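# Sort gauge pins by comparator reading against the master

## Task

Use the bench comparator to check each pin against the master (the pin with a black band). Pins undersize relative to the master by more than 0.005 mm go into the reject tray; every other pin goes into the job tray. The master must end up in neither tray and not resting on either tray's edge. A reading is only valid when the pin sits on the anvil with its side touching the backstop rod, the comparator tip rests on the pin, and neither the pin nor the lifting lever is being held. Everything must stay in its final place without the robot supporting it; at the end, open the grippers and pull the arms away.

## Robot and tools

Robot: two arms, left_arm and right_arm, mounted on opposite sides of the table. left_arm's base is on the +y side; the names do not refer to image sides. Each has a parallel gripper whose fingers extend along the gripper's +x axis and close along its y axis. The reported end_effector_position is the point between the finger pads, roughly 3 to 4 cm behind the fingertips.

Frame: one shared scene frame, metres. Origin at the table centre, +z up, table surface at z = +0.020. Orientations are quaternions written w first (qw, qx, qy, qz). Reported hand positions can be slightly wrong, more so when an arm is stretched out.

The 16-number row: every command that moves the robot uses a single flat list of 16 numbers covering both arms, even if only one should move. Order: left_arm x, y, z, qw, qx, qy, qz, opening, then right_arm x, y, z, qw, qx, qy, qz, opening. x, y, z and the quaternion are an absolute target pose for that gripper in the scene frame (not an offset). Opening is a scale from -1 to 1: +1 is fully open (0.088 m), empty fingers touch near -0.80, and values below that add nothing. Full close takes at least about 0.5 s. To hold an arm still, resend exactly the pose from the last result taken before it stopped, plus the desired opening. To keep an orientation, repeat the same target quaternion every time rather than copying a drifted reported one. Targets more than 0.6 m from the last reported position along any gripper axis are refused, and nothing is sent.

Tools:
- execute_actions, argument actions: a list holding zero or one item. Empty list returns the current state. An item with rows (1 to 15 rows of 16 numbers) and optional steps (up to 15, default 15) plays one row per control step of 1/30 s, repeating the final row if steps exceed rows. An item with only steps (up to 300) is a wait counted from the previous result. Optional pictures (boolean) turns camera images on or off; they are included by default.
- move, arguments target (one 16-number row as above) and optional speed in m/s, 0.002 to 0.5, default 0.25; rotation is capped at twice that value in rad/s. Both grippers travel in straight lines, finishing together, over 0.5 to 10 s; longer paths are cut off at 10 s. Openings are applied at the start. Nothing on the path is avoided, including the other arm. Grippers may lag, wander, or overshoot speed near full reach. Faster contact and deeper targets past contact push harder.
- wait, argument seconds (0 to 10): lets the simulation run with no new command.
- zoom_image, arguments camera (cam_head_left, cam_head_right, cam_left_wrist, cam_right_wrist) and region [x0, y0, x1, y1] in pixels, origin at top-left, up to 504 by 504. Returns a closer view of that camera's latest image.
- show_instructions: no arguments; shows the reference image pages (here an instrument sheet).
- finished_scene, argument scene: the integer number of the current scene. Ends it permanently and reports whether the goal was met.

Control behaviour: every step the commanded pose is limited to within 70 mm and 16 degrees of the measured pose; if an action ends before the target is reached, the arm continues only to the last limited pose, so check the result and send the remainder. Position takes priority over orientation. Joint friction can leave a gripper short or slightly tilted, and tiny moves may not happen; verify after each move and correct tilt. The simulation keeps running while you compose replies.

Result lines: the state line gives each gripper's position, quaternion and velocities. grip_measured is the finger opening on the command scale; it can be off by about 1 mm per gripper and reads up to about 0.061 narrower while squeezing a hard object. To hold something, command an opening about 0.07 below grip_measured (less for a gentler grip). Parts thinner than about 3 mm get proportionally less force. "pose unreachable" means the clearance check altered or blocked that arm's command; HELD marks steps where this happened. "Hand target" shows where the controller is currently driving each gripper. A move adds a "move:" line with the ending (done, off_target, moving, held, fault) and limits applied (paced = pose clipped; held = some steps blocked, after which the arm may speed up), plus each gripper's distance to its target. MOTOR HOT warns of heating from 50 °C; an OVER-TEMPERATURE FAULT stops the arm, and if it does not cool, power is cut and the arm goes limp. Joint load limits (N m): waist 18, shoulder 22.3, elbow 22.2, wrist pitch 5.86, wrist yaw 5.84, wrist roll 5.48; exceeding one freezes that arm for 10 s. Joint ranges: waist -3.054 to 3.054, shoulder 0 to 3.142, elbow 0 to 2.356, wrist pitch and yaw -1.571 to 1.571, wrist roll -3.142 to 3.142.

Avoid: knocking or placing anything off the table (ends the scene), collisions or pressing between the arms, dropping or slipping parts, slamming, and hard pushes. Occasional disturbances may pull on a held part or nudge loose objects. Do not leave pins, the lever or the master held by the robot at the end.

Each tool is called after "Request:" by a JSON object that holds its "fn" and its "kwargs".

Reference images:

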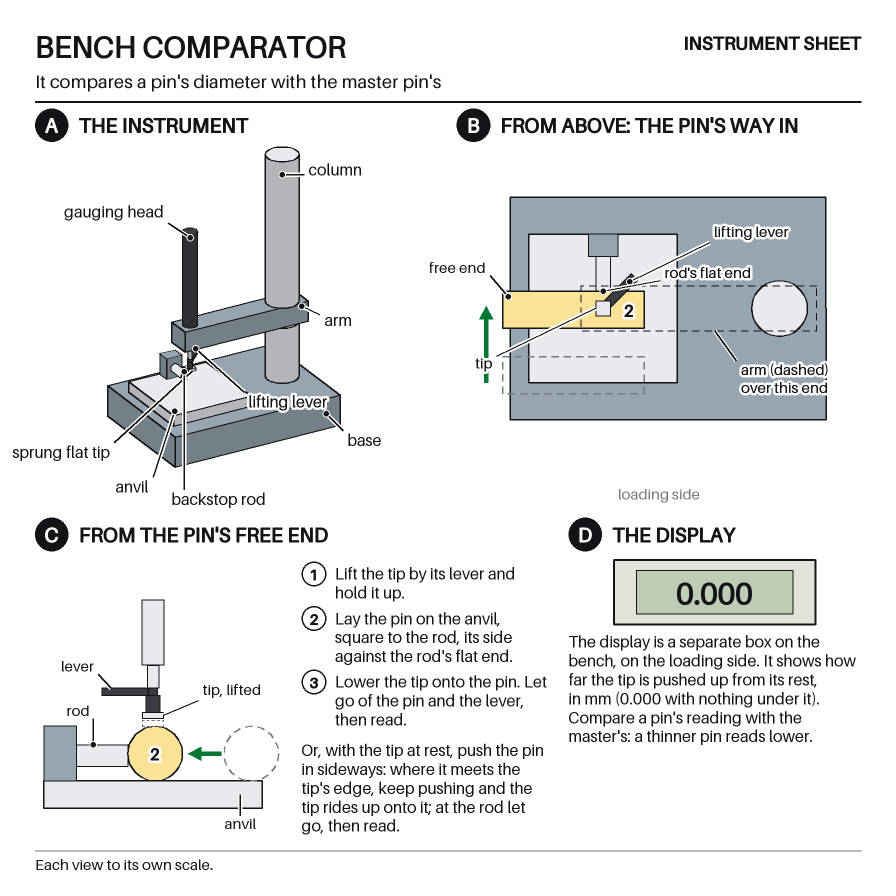

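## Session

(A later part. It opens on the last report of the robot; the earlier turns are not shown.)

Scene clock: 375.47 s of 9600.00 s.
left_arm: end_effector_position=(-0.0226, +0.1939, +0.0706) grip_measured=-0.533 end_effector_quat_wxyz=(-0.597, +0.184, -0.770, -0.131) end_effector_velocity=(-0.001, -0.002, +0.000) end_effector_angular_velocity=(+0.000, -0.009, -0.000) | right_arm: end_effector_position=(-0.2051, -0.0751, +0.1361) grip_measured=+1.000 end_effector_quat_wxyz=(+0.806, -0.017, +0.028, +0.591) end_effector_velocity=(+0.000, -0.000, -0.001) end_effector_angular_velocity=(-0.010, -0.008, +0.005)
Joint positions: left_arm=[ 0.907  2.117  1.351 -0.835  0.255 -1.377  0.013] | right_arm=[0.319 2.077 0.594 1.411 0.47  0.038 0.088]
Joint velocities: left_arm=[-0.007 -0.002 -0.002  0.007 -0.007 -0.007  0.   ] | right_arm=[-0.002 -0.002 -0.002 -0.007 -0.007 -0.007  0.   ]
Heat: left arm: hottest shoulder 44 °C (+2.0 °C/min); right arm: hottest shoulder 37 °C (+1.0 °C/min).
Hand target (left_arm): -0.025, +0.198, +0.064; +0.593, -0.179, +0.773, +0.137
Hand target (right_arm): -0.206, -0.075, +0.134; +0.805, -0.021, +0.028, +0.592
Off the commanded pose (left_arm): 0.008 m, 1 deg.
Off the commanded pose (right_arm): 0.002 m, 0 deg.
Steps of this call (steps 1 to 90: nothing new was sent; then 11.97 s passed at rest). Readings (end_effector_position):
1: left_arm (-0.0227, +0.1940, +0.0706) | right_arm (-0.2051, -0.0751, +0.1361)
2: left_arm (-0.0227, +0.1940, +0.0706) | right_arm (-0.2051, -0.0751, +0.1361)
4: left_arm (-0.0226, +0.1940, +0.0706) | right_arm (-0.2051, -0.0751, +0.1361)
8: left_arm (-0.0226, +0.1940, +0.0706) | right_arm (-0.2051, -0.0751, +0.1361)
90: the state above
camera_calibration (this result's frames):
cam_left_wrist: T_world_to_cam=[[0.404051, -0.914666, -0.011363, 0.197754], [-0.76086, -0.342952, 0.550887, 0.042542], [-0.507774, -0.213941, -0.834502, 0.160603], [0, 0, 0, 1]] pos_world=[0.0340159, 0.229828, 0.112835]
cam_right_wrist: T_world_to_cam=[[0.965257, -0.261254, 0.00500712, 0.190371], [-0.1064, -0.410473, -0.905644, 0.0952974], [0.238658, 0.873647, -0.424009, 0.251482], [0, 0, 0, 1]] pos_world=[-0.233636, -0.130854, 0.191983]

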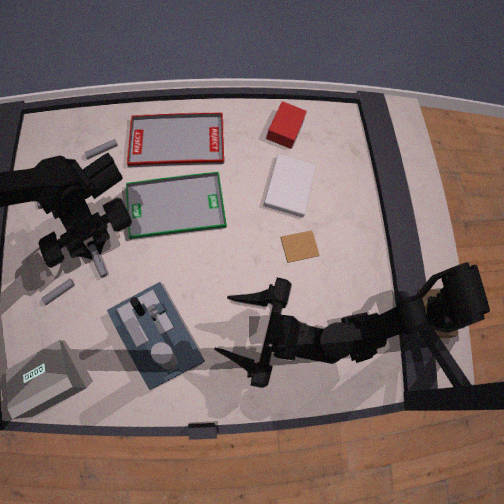

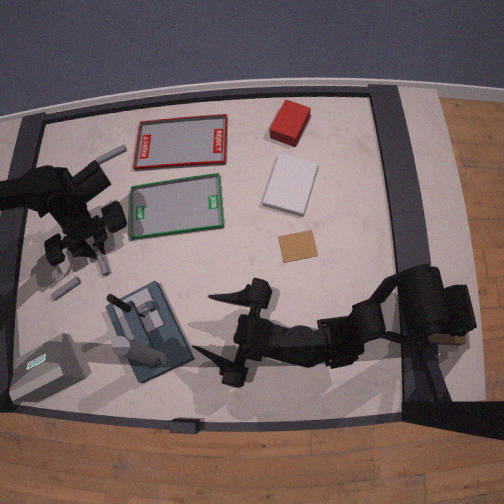

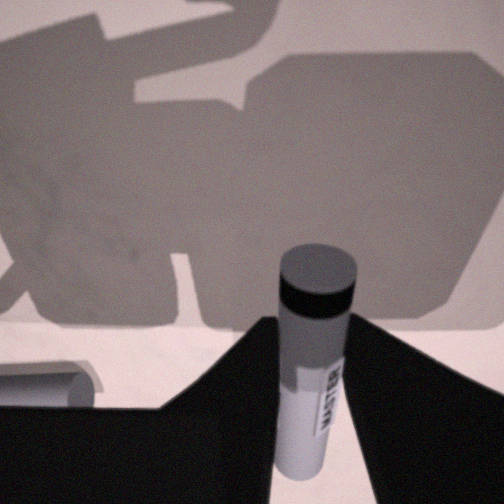

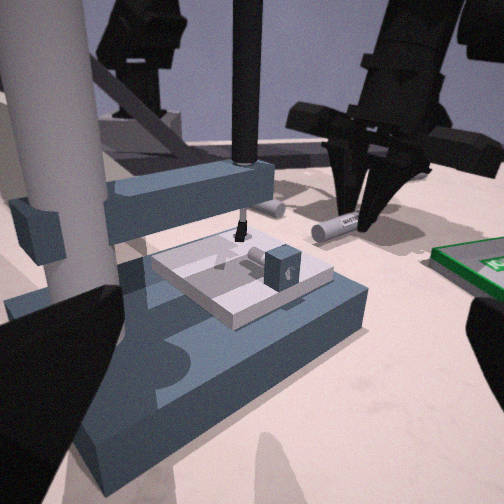

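Request:
{"fn": "move", "kwargs": {"target": [-0.026, 0.199, 0.060, 0.5932, -0.1785, 0.7730, 0.1369, -0.62, -0.206, -0.075, 0.134, 0.8054, -0.0207, 0.0281, 0.5916, 1.0], "speed": 0.01}}

Scene clock: 380.90 s of 9600.00 s.
left_arm: end_effector_position=(-0.0236, +0.1952, +0.0666) grip_measured=-0.533 end_effector_quat_wxyz=(-0.597, +0.184, -0.770, -0.131) end_effector_velocity=(+0.001, -0.001, +0.001) end_effector_angular_velocity=(-0.009, +0.002, +0.010) | right_arm: end_effector_position=(-0.2051, -0.0751, +0.1361) grip_measured=+1.000 end_effector_quat_wxyz=(+0.806, -0.017, +0.028, +0.591) end_effector_velocity=(-0.002, +0.000, -0.001) end_effector_angular_velocity=(-0.014, -0.021, +0.021)
Joint positions: left_arm=[ 0.907  2.12   1.337 -0.819  0.255 -1.377  0.013] | right_arm=[0.319 2.077 0.594 1.411 0.47  0.038 0.088]
Joint velocities: left_arm=[ 0.002 -0.002 -0.002  0.007  0.007 -0.007 -0.   ] | right_arm=[-0.002 -0.002 -0.002 -0.007 -0.022 -0.022  0.   ]
Heat: left arm: hottest shoulder 44 °C (+2.0 °C/min); right arm: hottest shoulder 37 °C (+1.0 °C/min).
Hand target (left_arm): -0.026, +0.199, +0.060; +0.593, -0.178, +0.773, +0.137
Hand target (right_arm): -0.206, -0.075, +0.134; +0.805, -0.021, +0.028, +0.592
Off the commanded pose (left_arm): 0.008 m, 1 deg.
Off the commanded pose (right_arm): 0.002 m, 0 deg.
After step 90, 1.00 s passed at rest.
move: done
camera_calibration (this result's frames):
cam_left_wrist: T_world_to_cam=[[0.404046, -0.914659, -0.0121062, 0.199344], [-0.760607, -0.343288, 0.551026, 0.044543], [-0.508156, -0.213432, -0.8344, 0.156884], [0, 0, 0, 1]] pos_world=[0.0330568, 0.231107, 0.108773]
cam_right_wrist: T_world_to_cam=[[0.965257, -0.261254, 0.00500712, 0.190371], [-0.1064, -0.410473, -0.905644, 0.0952974], [0.238658, 0.873647, -0.424009, 0.251482], [0, 0, 0, 1]] pos_world=[-0.233636, -0.130854, 0.191983]

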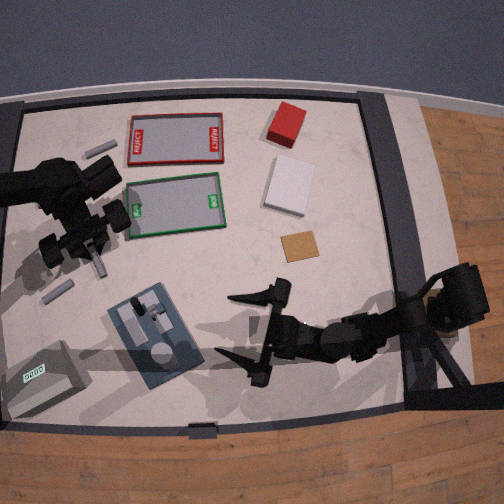

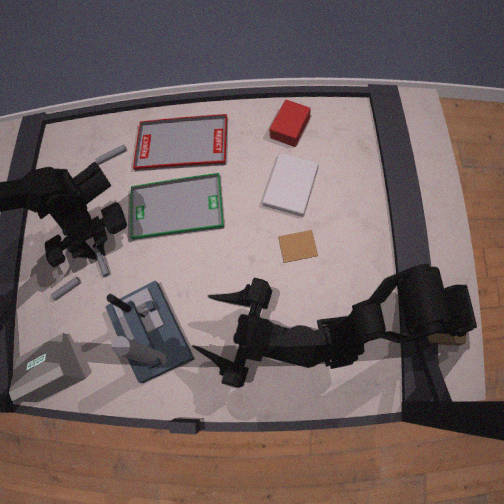

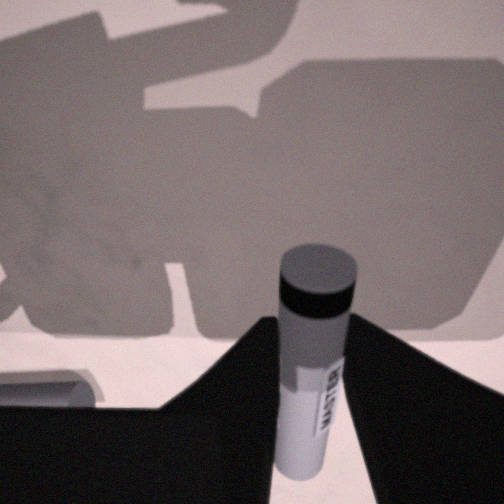

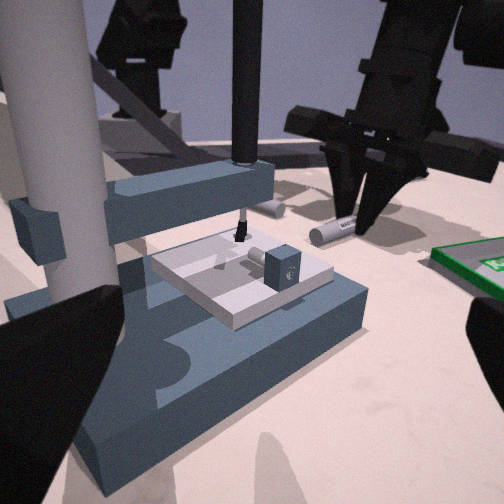

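Request:
{"fn": "zoom_image", "kwargs": {"camera": "cam_right_wrist", "region": [280, 170, 420, 270]}}

Region (280, 170, 420, 270) of cam_right_wrist's 504x504 image, scaled by 3.600, with more detail than that image has; it fills the top 360 rows of this view, and the rest is white.

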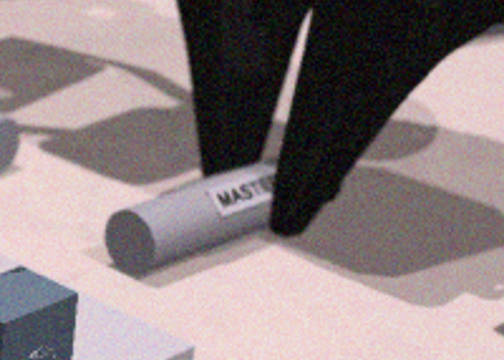

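Request:
{"fn": "move", "kwargs": {"target": [-0.0265, 0.1995, 0.0575, 0.5932, -0.1785, 0.7730, 0.1369, -0.62, -0.206, -0.075, 0.134, 0.8054, -0.0207, 0.0281, 0.5916, 1.0], "speed": 0.008}}

Request:
{"fn": "zoom_image", "kwargs": {"camera": "cam_right_wrist", "region": [280, 170, 420, 270]}}

Scene clock: 388.30 s of 9600.00 s.
left_arm: end_effector_position=(-0.0235, +0.1951, +0.0653) grip_measured=-0.533 end_effector_quat_wxyz=(-0.597, +0.185, -0.769, -0.129) end_effector_velocity=(-0.001, +0.001, +0.002) end_effector_angular_velocity=(+0.008, -0.003, +0.004) | right_arm: end_effector_position=(-0.2051, -0.0751, +0.1361) grip_measured=+1.000 end_effector_quat_wxyz=(+0.806, -0.017, +0.028, +0.591) end_effector_velocity=(+0.002, -0.001, -0.001) end_effector_angular_velocity=(-0.009, -0.009, -0.009)
Joint positions: left_arm=[ 0.907  2.12   1.331 -0.809  0.255 -1.377  0.013] | right_arm=[0.319 2.077 0.594 1.411 0.47  0.038 0.088]
Joint velocities: left_arm=[-0.002 -0.007 -0.002 -0.007 -0.007 -0.007 -0.   ] | right_arm=[-0.002 -0.002 -0.002 -0.007  0.007 -0.007  0.   ]
Heat: left arm: hottest shoulder 44 °C (+2.0 °C/min); right arm: hottest shoulder 37 °C (+1.0 °C/min).
Hand target (left_arm): -0.027, +0.200, +0.058; +0.593, -0.178, +0.773, +0.137
Hand target (right_arm): -0.206, -0.075, +0.134; +0.805, -0.021, +0.028, +0.592
Off the commanded pose (left_arm): 0.009 m, 1 deg.
Off the commanded pose (right_arm): 0.002 m, 0 deg.
After step 90, 2.87 s passed at rest.
move: off_target (left_arm)
camera_calibration (this result's frames):
cam_left_wrist: T_world_to_cam=[[0.404071, -0.914692, -0.00801832, 0.198927], [-0.761994, -0.341439, 0.550259, 0.0449206], [-0.506055, -0.216234, -0.834956, 0.156484], [0, 0, 0, 1]] pos_world=[0.0330381, 0.231132, 0.107535]
cam_right_wrist: T_world_to_cam=[[0.965257, -0.261254, 0.00500712, 0.190371], [-0.1064, -0.410473, -0.905644, 0.0952974], [0.238658, 0.873647, -0.424009, 0.251482], [0, 0, 0, 1]] pos_world=[-0.233636, -0.130854, 0.191983]

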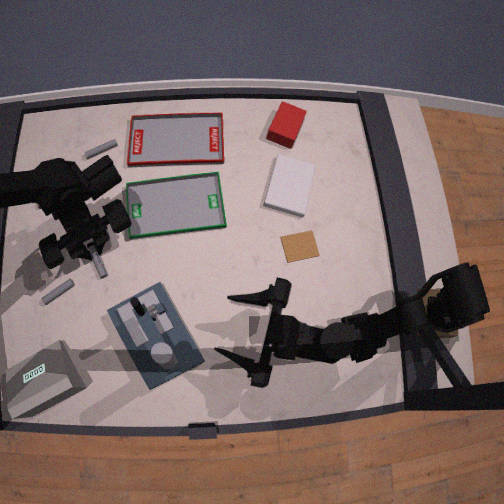

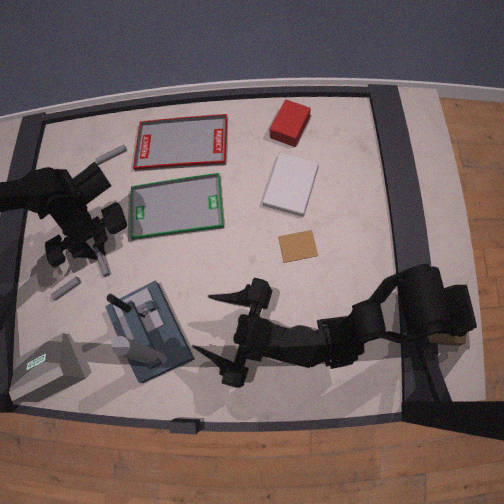

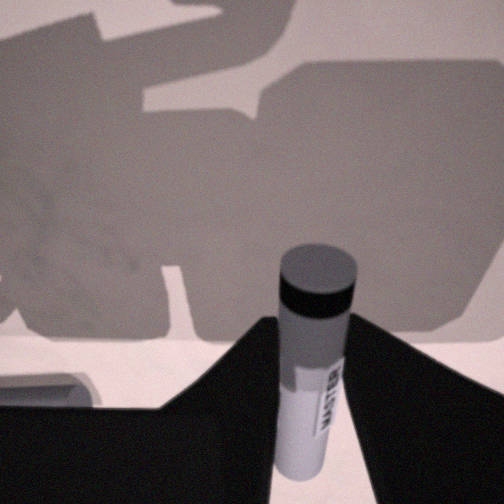

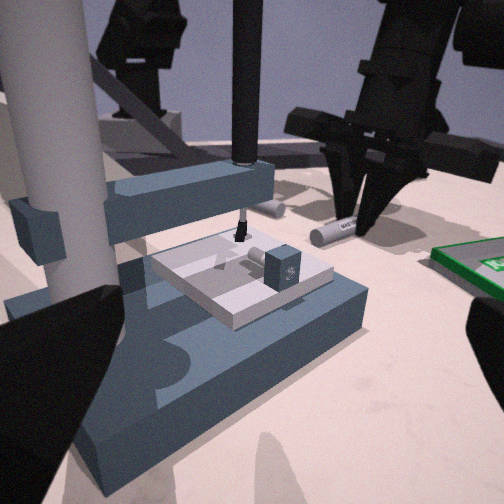

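Region (280, 170, 420, 270) of cam_right_wrist's 504x504 image, scaled by 3.600, with more detail than that image has; it fills the top 360 rows of this view, and the rest is white.

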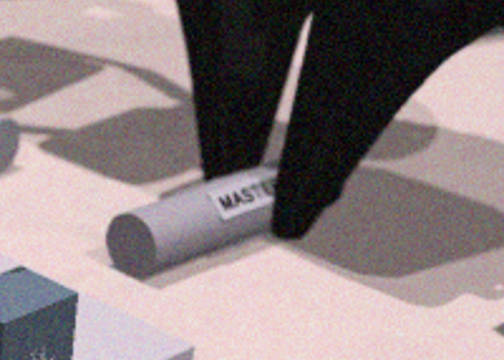

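Request:
{"fn": "move", "kwargs": {"target": [-0.0255, 0.198, 0.061, 0.5932, -0.1785, 0.7730, 0.1369, -0.15, -0.206, -0.075, 0.134, 0.8054, -0.0207, 0.0281, 0.5916, 1.0], "speed": 0.01}}

Scene clock: 393.13 s of 9600.00 s.
left_arm: end_effector_position=(-0.0245, +0.1965, +0.0654) grip_measured=-0.152 end_effector_quat_wxyz=(-0.596, +0.183, -0.770, -0.132) end_effector_velocity=(-0.002, +0.004, -0.001) end_effector_angular_velocity=(+0.021, -0.011, -0.015) | right_arm: end_effector_position=(-0.2051, -0.0751, +0.1361) grip_measured=+1.000 end_effector_quat_wxyz=(+0.806, -0.017, +0.028, +0.591) end_effector_velocity=(+0.000, -0.000, -0.002) end_effector_angular_velocity=(-0.019, -0.009, +0.005)
Joint positions: left_arm=[ 0.907  2.12   1.331 -0.817  0.255 -1.377  0.032] | right_arm=[0.319 2.077 0.594 1.411 0.47  0.038 0.088]
Joint velocities: left_arm=[-0.007 -0.002 -0.007 -0.007 -0.022  0.007 -0.   ] | right_arm=[-0.002 -0.007 -0.002 -0.022 -0.007 -0.007  0.   ]
Heat: left arm: hottest shoulder 43 °C (+1.0 °C/min); right arm: hottest shoulder 37 °C (+1.0 °C/min).
Hand target (left_arm): -0.026, +0.198, +0.061; +0.593, -0.178, +0.773, +0.137
Hand target (right_arm): -0.206, -0.075, +0.134; +0.805, -0.021, +0.028, +0.592
Off the commanded pose (left_arm): 0.005 m, 1 deg.
Off the commanded pose (right_arm): 0.002 m, 0 deg.
After step 90, 0.47 s passed at rest.
move: done
camera_calibration (this result's frames):
cam_left_wrist: T_world_to_cam=[[0.404014, -0.914616, -0.0158223, 0.201085], [-0.759346, -0.344971, 0.551715, 0.0452407], [-0.510066, -0.210886, -0.833883, 0.155086], [0, 0, 0, 1]] pos_world=[0.0322161, 0.232228, 0.107545]
cam_right_wrist: T_world_to_cam=[[0.965257, -0.261254, 0.00500712, 0.190371], [-0.1064, -0.410473, -0.905644, 0.0952974], [0.238658, 0.873647, -0.424009, 0.251482], [0, 0, 0, 1]] pos_world=[-0.233636, -0.130854, 0.191983]

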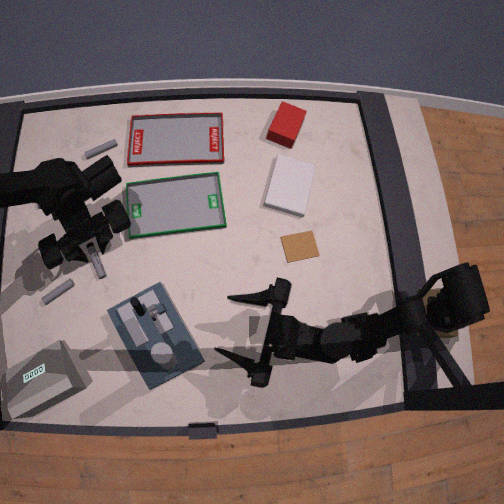

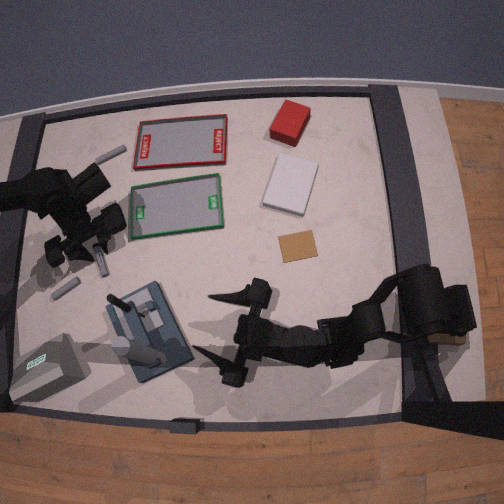

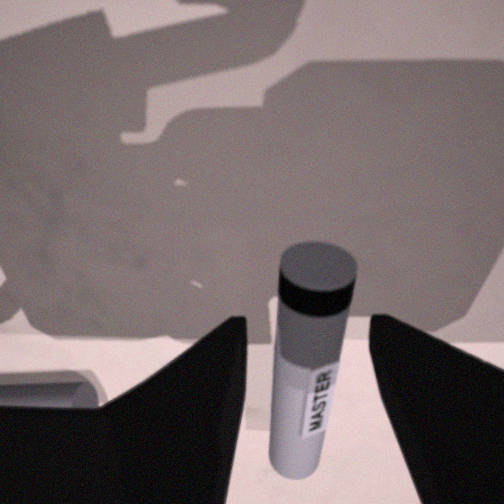

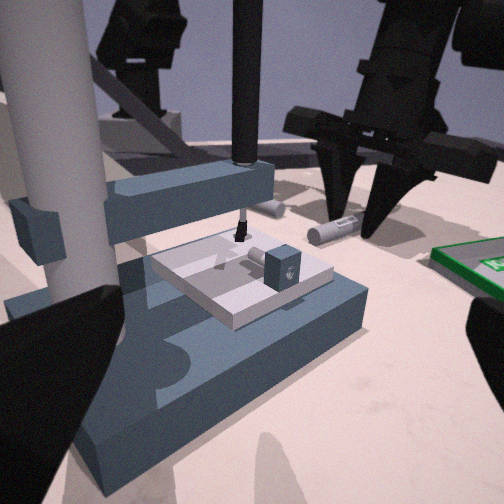

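Request:
{"fn": "move", "kwargs": {"target": [-0.022, 0.199, 0.115, 0.5932, -0.1785, 0.7730, 0.1369, -0.15, -0.206, -0.075, 0.134, 0.8054, -0.0207, 0.0281, 0.5916, 1.0], "speed": 0.06}}

Request:
{"fn": "move", "kwargs": {"target": [-0.078, 0.246, 0.125, 0.5400, 0.3663, 0.7037, -0.2811, -0.1, -0.206, -0.075, 0.134, 0.8054, -0.0207, 0.0281, 0.5916, 1.0], "speed": 0.25}}

Scene clock: 411.80 s of 9600.00 s.
left_arm: end_effector_position=(-0.0250, +0.2015, +0.1091) grip_measured=-0.152 end_effector_quat_wxyz=(-0.591, +0.174, -0.775, -0.144) end_effector_velocity=(-0.005, +0.003, +0.000) end_effector_angular_velocity=(+0.020, +0.007, -0.015) | right_arm: end_effector_position=(-0.2051, -0.0751, +0.1361) grip_measured=+1.000 end_effector_quat_wxyz=(+0.806, -0.017, +0.028, +0.591) end_effector_velocity=(+0.002, -0.001, -0.004) end_effector_angular_velocity=(-0.024, -0.010, +0.000)
Joint positions: left_arm=[ 0.914  2.055  1.422 -1.007  0.255 -1.368  0.032] | right_arm=[0.319 2.077 0.594 1.411 0.47  0.038 0.088]
Joint velocities: left_arm=[-0.007 -0.002 -0.002 -0.022 -0.007  0.007 -0.   ] | right_arm=[-0.007 -0.002 -0.002 -0.022 -0.007 -0.007  0.   ]
Heat: left arm: hottest shoulder 43 °C (-1.0 °C/min); right arm: hottest shoulder 37 °C (+0.0 °C/min).
Hand target (left_arm): -0.022, +0.199, +0.115; +0.593, -0.179, +0.773, +0.137
Hand target (right_arm): -0.206, -0.075, +0.134; +0.805, -0.021, +0.028, +0.592
Off the commanded pose (left_arm): 0.007 m, 1 deg.
Off the commanded pose (right_arm): 0.002 m, 0 deg.
After step 90, 14.47 s passed at rest.
move: done
camera_calibration (this result's frames):
cam_left_wrist: T_world_to_cam=[[0.402582, -0.914135, -0.0478023, 0.209958], [-0.748431, -0.358775, 0.557791, 0.0248639], [-0.527047, -0.18878, -0.828604, 0.18689], [0, 0, 0, 1]] pos_world=[0.0325832, 0.236131, 0.151025]
cam_right_wrist: T_world_to_cam=[[0.965257, -0.261254, 0.00500712, 0.190371], [-0.1064, -0.410473, -0.905644, 0.0952974], [0.238658, 0.873647, -0.424009, 0.251482], [0, 0, 0, 1]] pos_world=[-0.233636, -0.130854, 0.191983]

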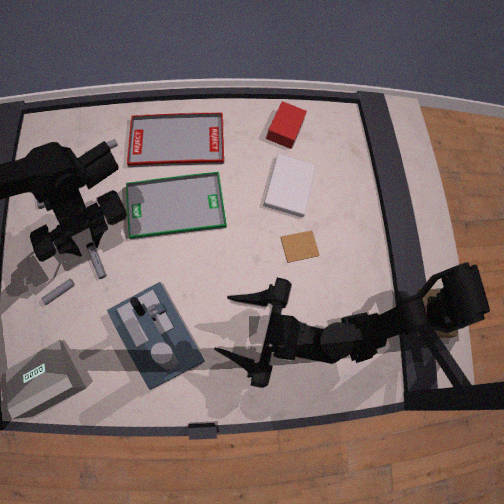

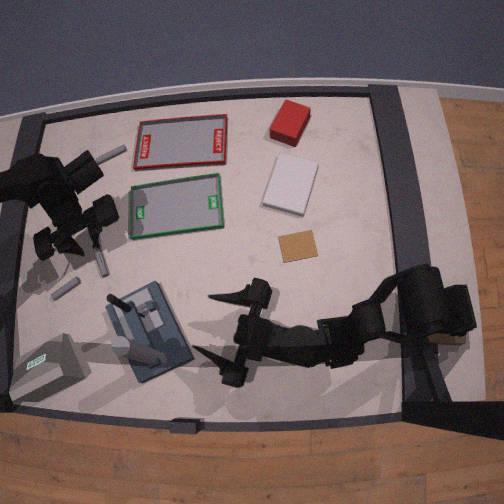

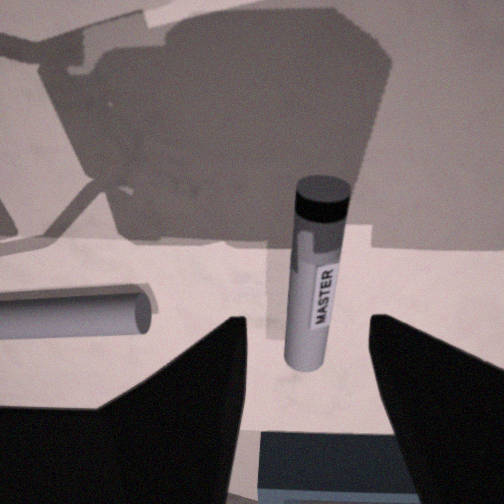

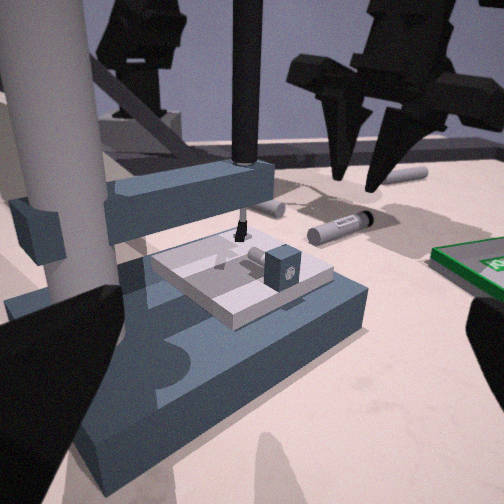

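Scene clock: 415.07 s of 9600.00 s.
left_arm: end_effector_position=(-0.0760, +0.2427, +0.1240) grip_measured=-0.102 end_effector_quat_wxyz=(+0.542, +0.362, +0.704, -0.281) end_effector_velocity=(-0.001, -0.002, -0.000) end_effector_angular_velocity=(-0.009, +0.001, +0.006) | right_arm: end_effector_position=(-0.2051, -0.0751, +0.1361) grip_measured=+1.000 end_effector_quat_wxyz=(+0.806, -0.017, +0.028, +0.591) end_effector_velocity=(-0.002, -0.001, -0.004) end_effector_angular_velocity=(-0.024, -0.010, +0.010)
Joint positions: left_arm=[ 0.753  1.971  1.352 -1.208  0.035 -0.124  0.034] | right_arm=[0.319 2.077 0.594 1.411 0.47  0.038 0.088]
Joint velocities: left_arm=[-0.002 -0.002 -0.002  0.007  0.007 -0.007 -0.   ] | right_arm=[ 0.002 -0.002 -0.002 -0.022 -0.007 -0.007  0.   ]
Heat: left arm: hottest shoulder 44 °C (-1.0 °C/min); right arm: hottest shoulder 37 °C (+0.0 °C/min).
Hand target (left_arm): -0.078, +0.246, +0.125; +0.540, +0.366, +0.703, -0.282
Hand target (right_arm): -0.206, -0.075, +0.134; +0.805, -0.021, +0.028, +0.592
Off the commanded pose (left_arm): 0.004 m, 1 deg.
Off the commanded pose (right_arm): 0.002 m, 0 deg.
move: done
camera_calibration (this result's frames):
cam_left_wrist: T_world_to_cam=[[-0.836673, -0.54698, -0.0281357, 0.0831275], [-0.46919, 0.689287, 0.552037, -0.239185], [-0.282559, 0.475075, -0.833345, 0.0382062], [0, 0, 0, 1]] pos_world=[-0.0318772, 0.192185, 0.166217]
cam_right_wrist: T_world_to_cam=[[0.965257, -0.261254, 0.00500712, 0.190371], [-0.1064, -0.410473, -0.905644, 0.0952974], [0.238658, 0.873647, -0.424009, 0.251482], [0, 0, 0, 1]] pos_world=[-0.233636, -0.130854, 0.191983]

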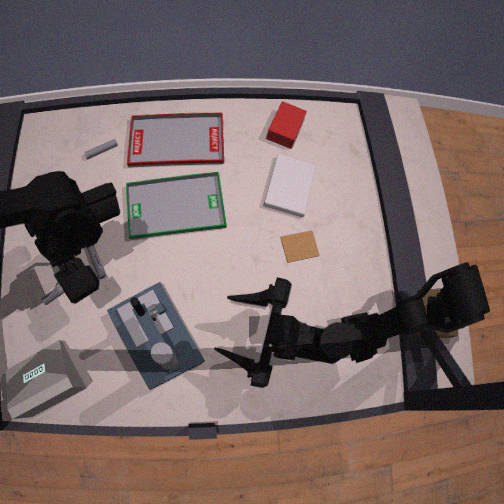

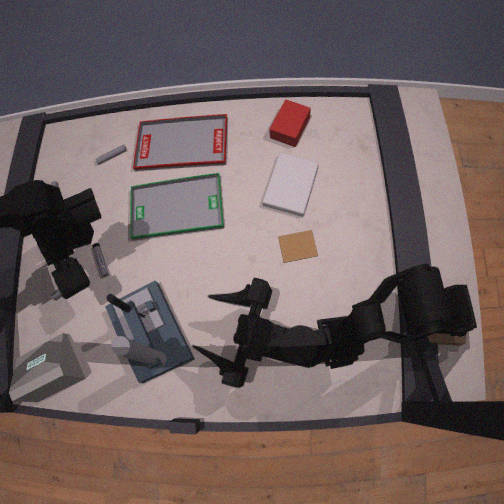

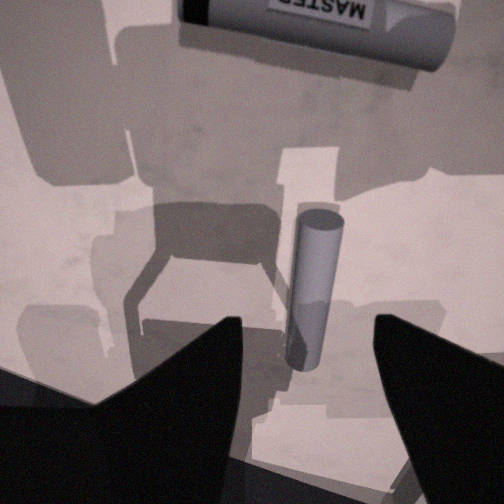

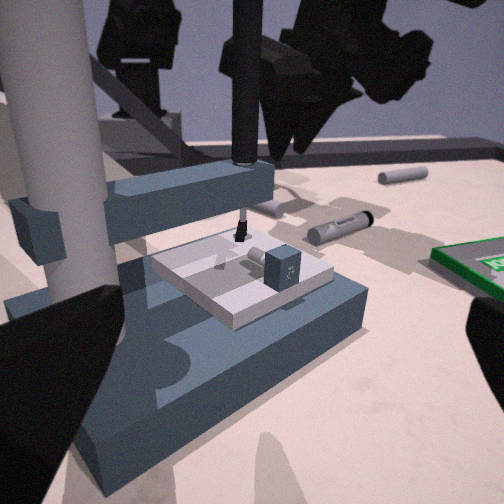

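Request:
{"fn": "move", "kwargs": {"target": [-0.098, 0.259, 0.088, 0.5363, 0.3755, 0.6989, -0.2881, -0.1, -0.206, -0.075, 0.134, 0.8054, -0.0207, 0.0281, 0.5916, 1.0], "speed": 0.06}}

Scene clock: 439.77 s of 9600.00 s.
left_arm: end_effector_position=(-0.0959, +0.2569, +0.0873) grip_measured=-0.102 end_effector_quat_wxyz=(+0.535, +0.376, +0.699, -0.288) end_effector_velocity=(-0.002, +0.001, -0.000) end_effector_angular_velocity=(+0.002, -0.009, -0.002) | right_arm: end_effector_position=(-0.2051, -0.0751, +0.1361) grip_measured=+1.000 end_effector_quat_wxyz=(+0.806, -0.017, +0.028, +0.591) end_effector_velocity=(+0.000, -0.000, -0.001) end_effector_angular_velocity=(-0.010, -0.008, +0.005)
Joint positions: left_arm=[ 0.714  1.965  1.18  -1.048  0.034 -0.128  0.034] | right_arm=[0.319 2.077 0.594 1.411 0.47  0.038 0.088]
Joint velocities: left_arm=[-0.007 -0.007 -0.012  0.007 -0.007 -0.007 -0.   ] | right_arm=[-0.002 -0.002 -0.002 -0.007 -0.007 -0.007  0.   ]
Heat: left arm: hottest shoulder 46 °C (+2.0 °C/min); right arm: hottest shoulder 37 °C (+0.0 °C/min).
Hand target (left_arm): -0.098, +0.259, +0.088; +0.536, +0.376, +0.699, -0.288
Hand target (right_arm): -0.206, -0.075, +0.134; +0.805, -0.021, +0.028, +0.592
Off the commanded pose (left_arm): 0.003 m, 0 deg.
Off the commanded pose (right_arm): 0.002 m, 0 deg.
After step 90, 20.60 s passed at rest.
move: done
camera_calibration (this result's frames):
cam_left_wrist: T_world_to_cam=[[-0.855333, -0.517194, -0.0302432, 0.0639858], [-0.443739, 0.701223, 0.558017, -0.239252], [-0.267396, 0.49071, -0.829279, -0.00765856], [0, 0, 0, 1]] pos_world=[-0.0534841, 0.20462, 0.129091]
cam_right_wrist: T_world_to_cam=[[0.965257, -0.261254, 0.00500712, 0.190371], [-0.1064, -0.410473, -0.905644, 0.0952974], [0.238658, 0.873647, -0.424009, 0.251482], [0, 0, 0, 1]] pos_world=[-0.233636, -0.130854, 0.191983]

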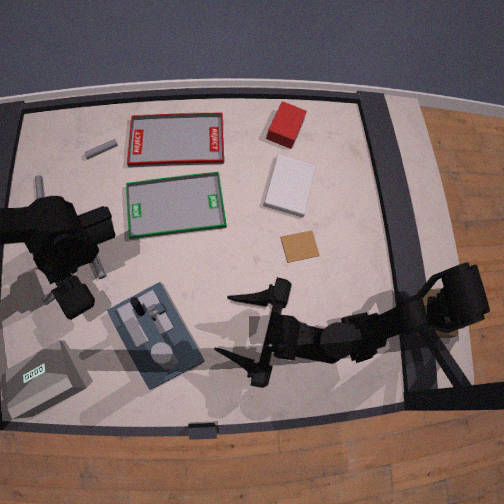

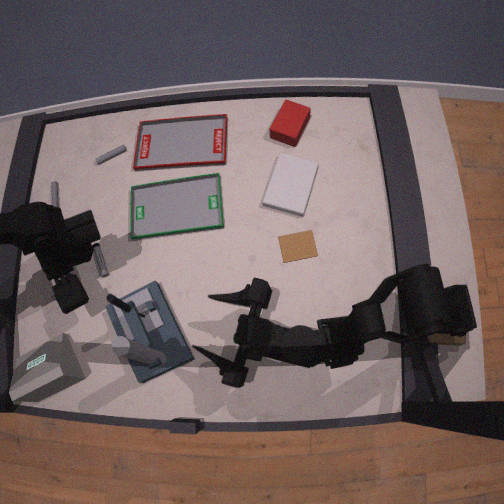

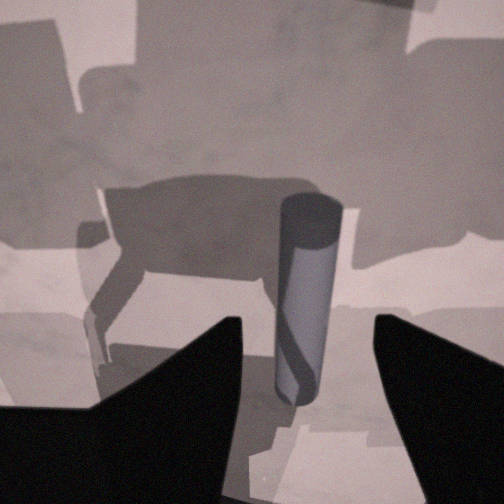

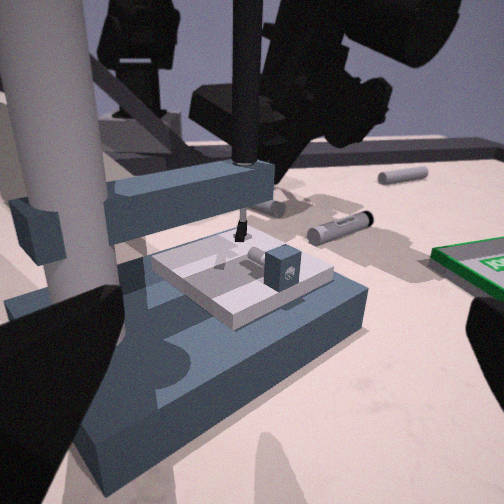

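Request:
{"fn": "move", "kwargs": {"target": [-0.0995, 0.2595, 0.065, 0.5363, 0.3755, 0.6989, -0.2881, -0.1, -0.206, -0.075, 0.134, 0.8054, -0.0207, 0.0281, 0.5916, 1.0], "speed": 0.03}}

Scene clock: 447.67 s of 9600.00 s.
left_arm: end_effector_position=(-0.0963, +0.2553, +0.0708) grip_measured=-0.102 end_effector_quat_wxyz=(+0.543, +0.372, +0.693, -0.293) end_effector_velocity=(-0.001, +0.002, +0.001) end_effector_angular_velocity=(+0.013, -0.008, +0.017) | right_arm: end_effector_position=(-0.2051, -0.0751, +0.1361) grip_measured=+1.000 end_effector_quat_wxyz=(+0.806, -0.017, +0.028, +0.591) end_effector_velocity=(+0.002, -0.001, -0.001) end_effector_angular_velocity=(-0.009, -0.009, -0.009)
Joint positions: left_arm=[ 0.71   1.984  1.137 -0.961  0.034 -0.132  0.034] | right_arm=[0.319 2.077 0.594 1.411 0.47  0.038 0.088]
Joint velocities: left_arm=[-0.002 -0.002 -0.002 -0.007 -0.007 -0.022 -0.   ] | right_arm=[-0.002 -0.002 -0.002 -0.007  0.007 -0.007  0.   ]
Heat: left arm: hottest shoulder 46 °C (+2.0 °C/min); right arm: hottest shoulder 37 °C (+0.0 °C/min).
Hand target (left_arm): -0.099, +0.259, +0.065; +0.536, +0.376, +0.699, -0.288
Hand target (right_arm): -0.206, -0.075, +0.134; +0.805, -0.021, +0.028, +0.592
Off the commanded pose (left_arm): 0.008 m, 1 deg.
Off the commanded pose (right_arm): 0.002 m, 0 deg.
After step 90, 3.87 s passed at rest.
move: done
camera_calibration (this result's frames):
cam_left_wrist: T_world_to_cam=[[-0.855248, -0.51742, -0.0287459, 0.0622553], [-0.449677, 0.713418, 0.537425, -0.231307], [-0.257567, 0.472558, -0.842822, -0.0140754], [0, 0, 0, 1]] pos_world=[-0.0543952, 0.203882, 0.114237]
cam_right_wrist: T_world_to_cam=[[0.965257, -0.261254, 0.00500712, 0.190371], [-0.1064, -0.410473, -0.905644, 0.0952974], [0.238658, 0.873647, -0.424009, 0.251482], [0, 0, 0, 1]] pos_world=[-0.233636, -0.130854, 0.191983]

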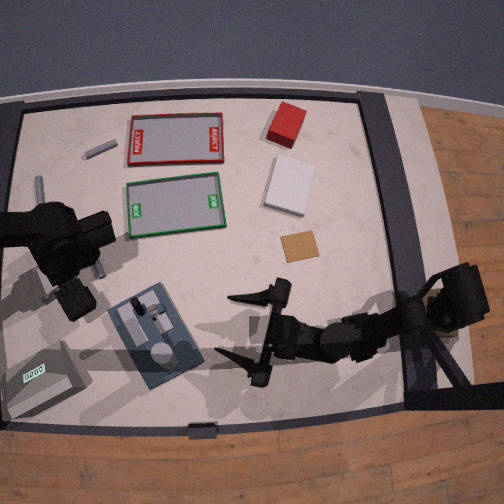

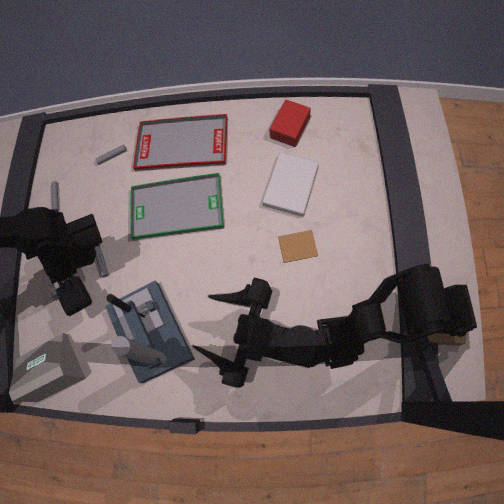

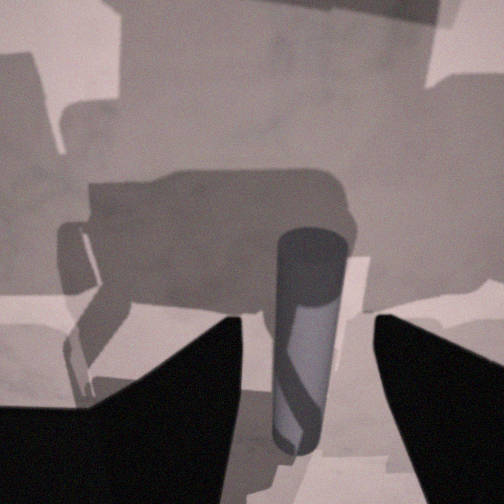

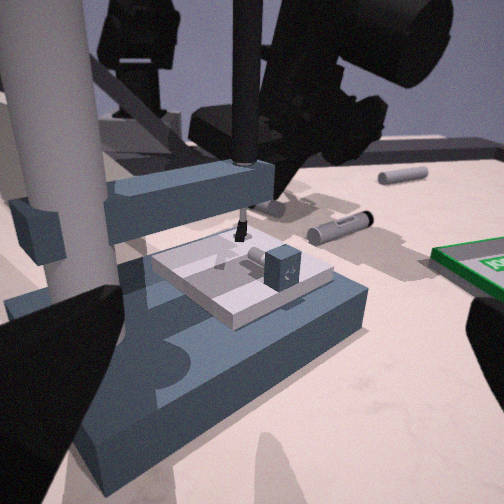

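Request:
{"fn": "move", "kwargs": {"target": [-0.0995, 0.2600, 0.058, 0.5270, 0.3793, 0.7059, -0.2832, -0.1, -0.206, -0.075, 0.134, 0.8054, -0.0207, 0.0281, 0.5916, 1.0], "speed": 0.015}}

Scene clock: 455.07 s of 9600.00 s.
left_arm: end_effector_position=(-0.0983, +0.2588, +0.0615) grip_measured=-0.102 end_effector_quat_wxyz=(+0.532, +0.378, +0.702, -0.286) end_effector_velocity=(-0.001, +0.005, +0.002) end_effector_angular_velocity=(+0.024, +0.001, +0.008) | right_arm: end_effector_position=(-0.2051, -0.0751, +0.1361) grip_measured=+1.000 end_effector_quat_wxyz=(+0.806, -0.017, +0.028, +0.591) end_effector_velocity=(+0.000, -0.000, +0.002) end_effector_angular_velocity=(+0.005, -0.005, +0.005)
Joint positions: left_arm=[ 0.71   2.02   1.137 -0.96   0.037 -0.132  0.034] | right_arm=[0.319 2.077 0.594 1.411 0.47  0.038 0.088]
Joint velocities: left_arm=[ 0.002 -0.002 -0.002 -0.022 -0.007 -0.007 -0.   ] | right_arm=[-0.002 -0.002 -0.002  0.007 -0.007 -0.007  0.   ]
Heat: left arm: hottest shoulder 45 °C (+2.0 °C/min); right arm: hottest shoulder 37 °C (+0.0 °C/min).
Hand target (left_arm): -0.099, +0.260, +0.058; +0.527, +0.379, +0.706, -0.283
Hand target (right_arm): -0.206, -0.075, +0.134; +0.805, -0.021, +0.028, +0.592
Off the commanded pose (left_arm): 0.004 m, 1 deg.
Off the commanded pose (right_arm): 0.002 m, 0 deg.
After step 90, 2.53 s passed at rest.
move: done
camera_calibration (this result's frames):
cam_left_wrist: T_world_to_cam=[[-0.855449, -0.517024, -0.0298983, 0.061991], [-0.440699, 0.696411, 0.566389, -0.226261], [-0.272015, 0.497692, -0.823596, -0.0332632], [0, 0, 0, 1]] pos_world=[-0.0557311, 0.206176, 0.10261]
cam_right_wrist: T_world_to_cam=[[0.965257, -0.261254, 0.00500712, 0.190371], [-0.1064, -0.410473, -0.905644, 0.0952974], [0.238658, 0.873647, -0.424009, 0.251482], [0, 0, 0, 1]] pos_world=[-0.233636, -0.130854, 0.191983]

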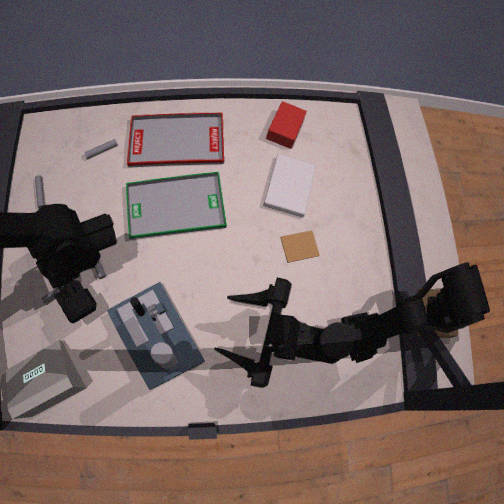

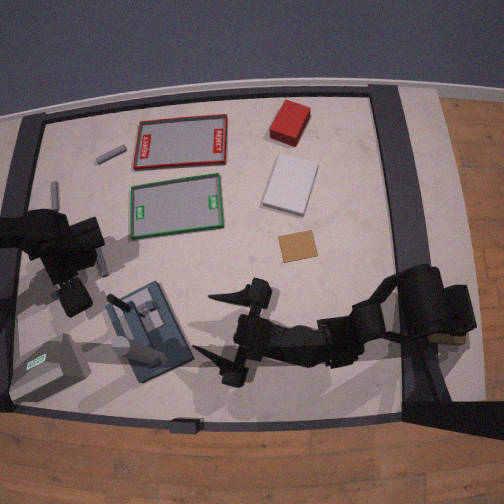

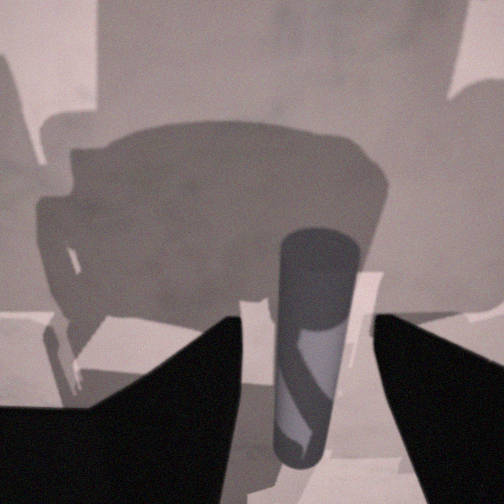

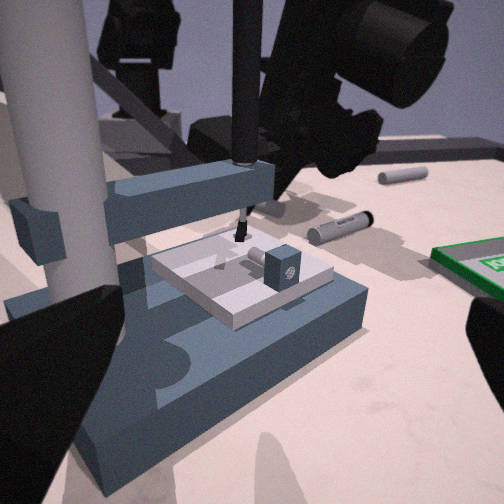

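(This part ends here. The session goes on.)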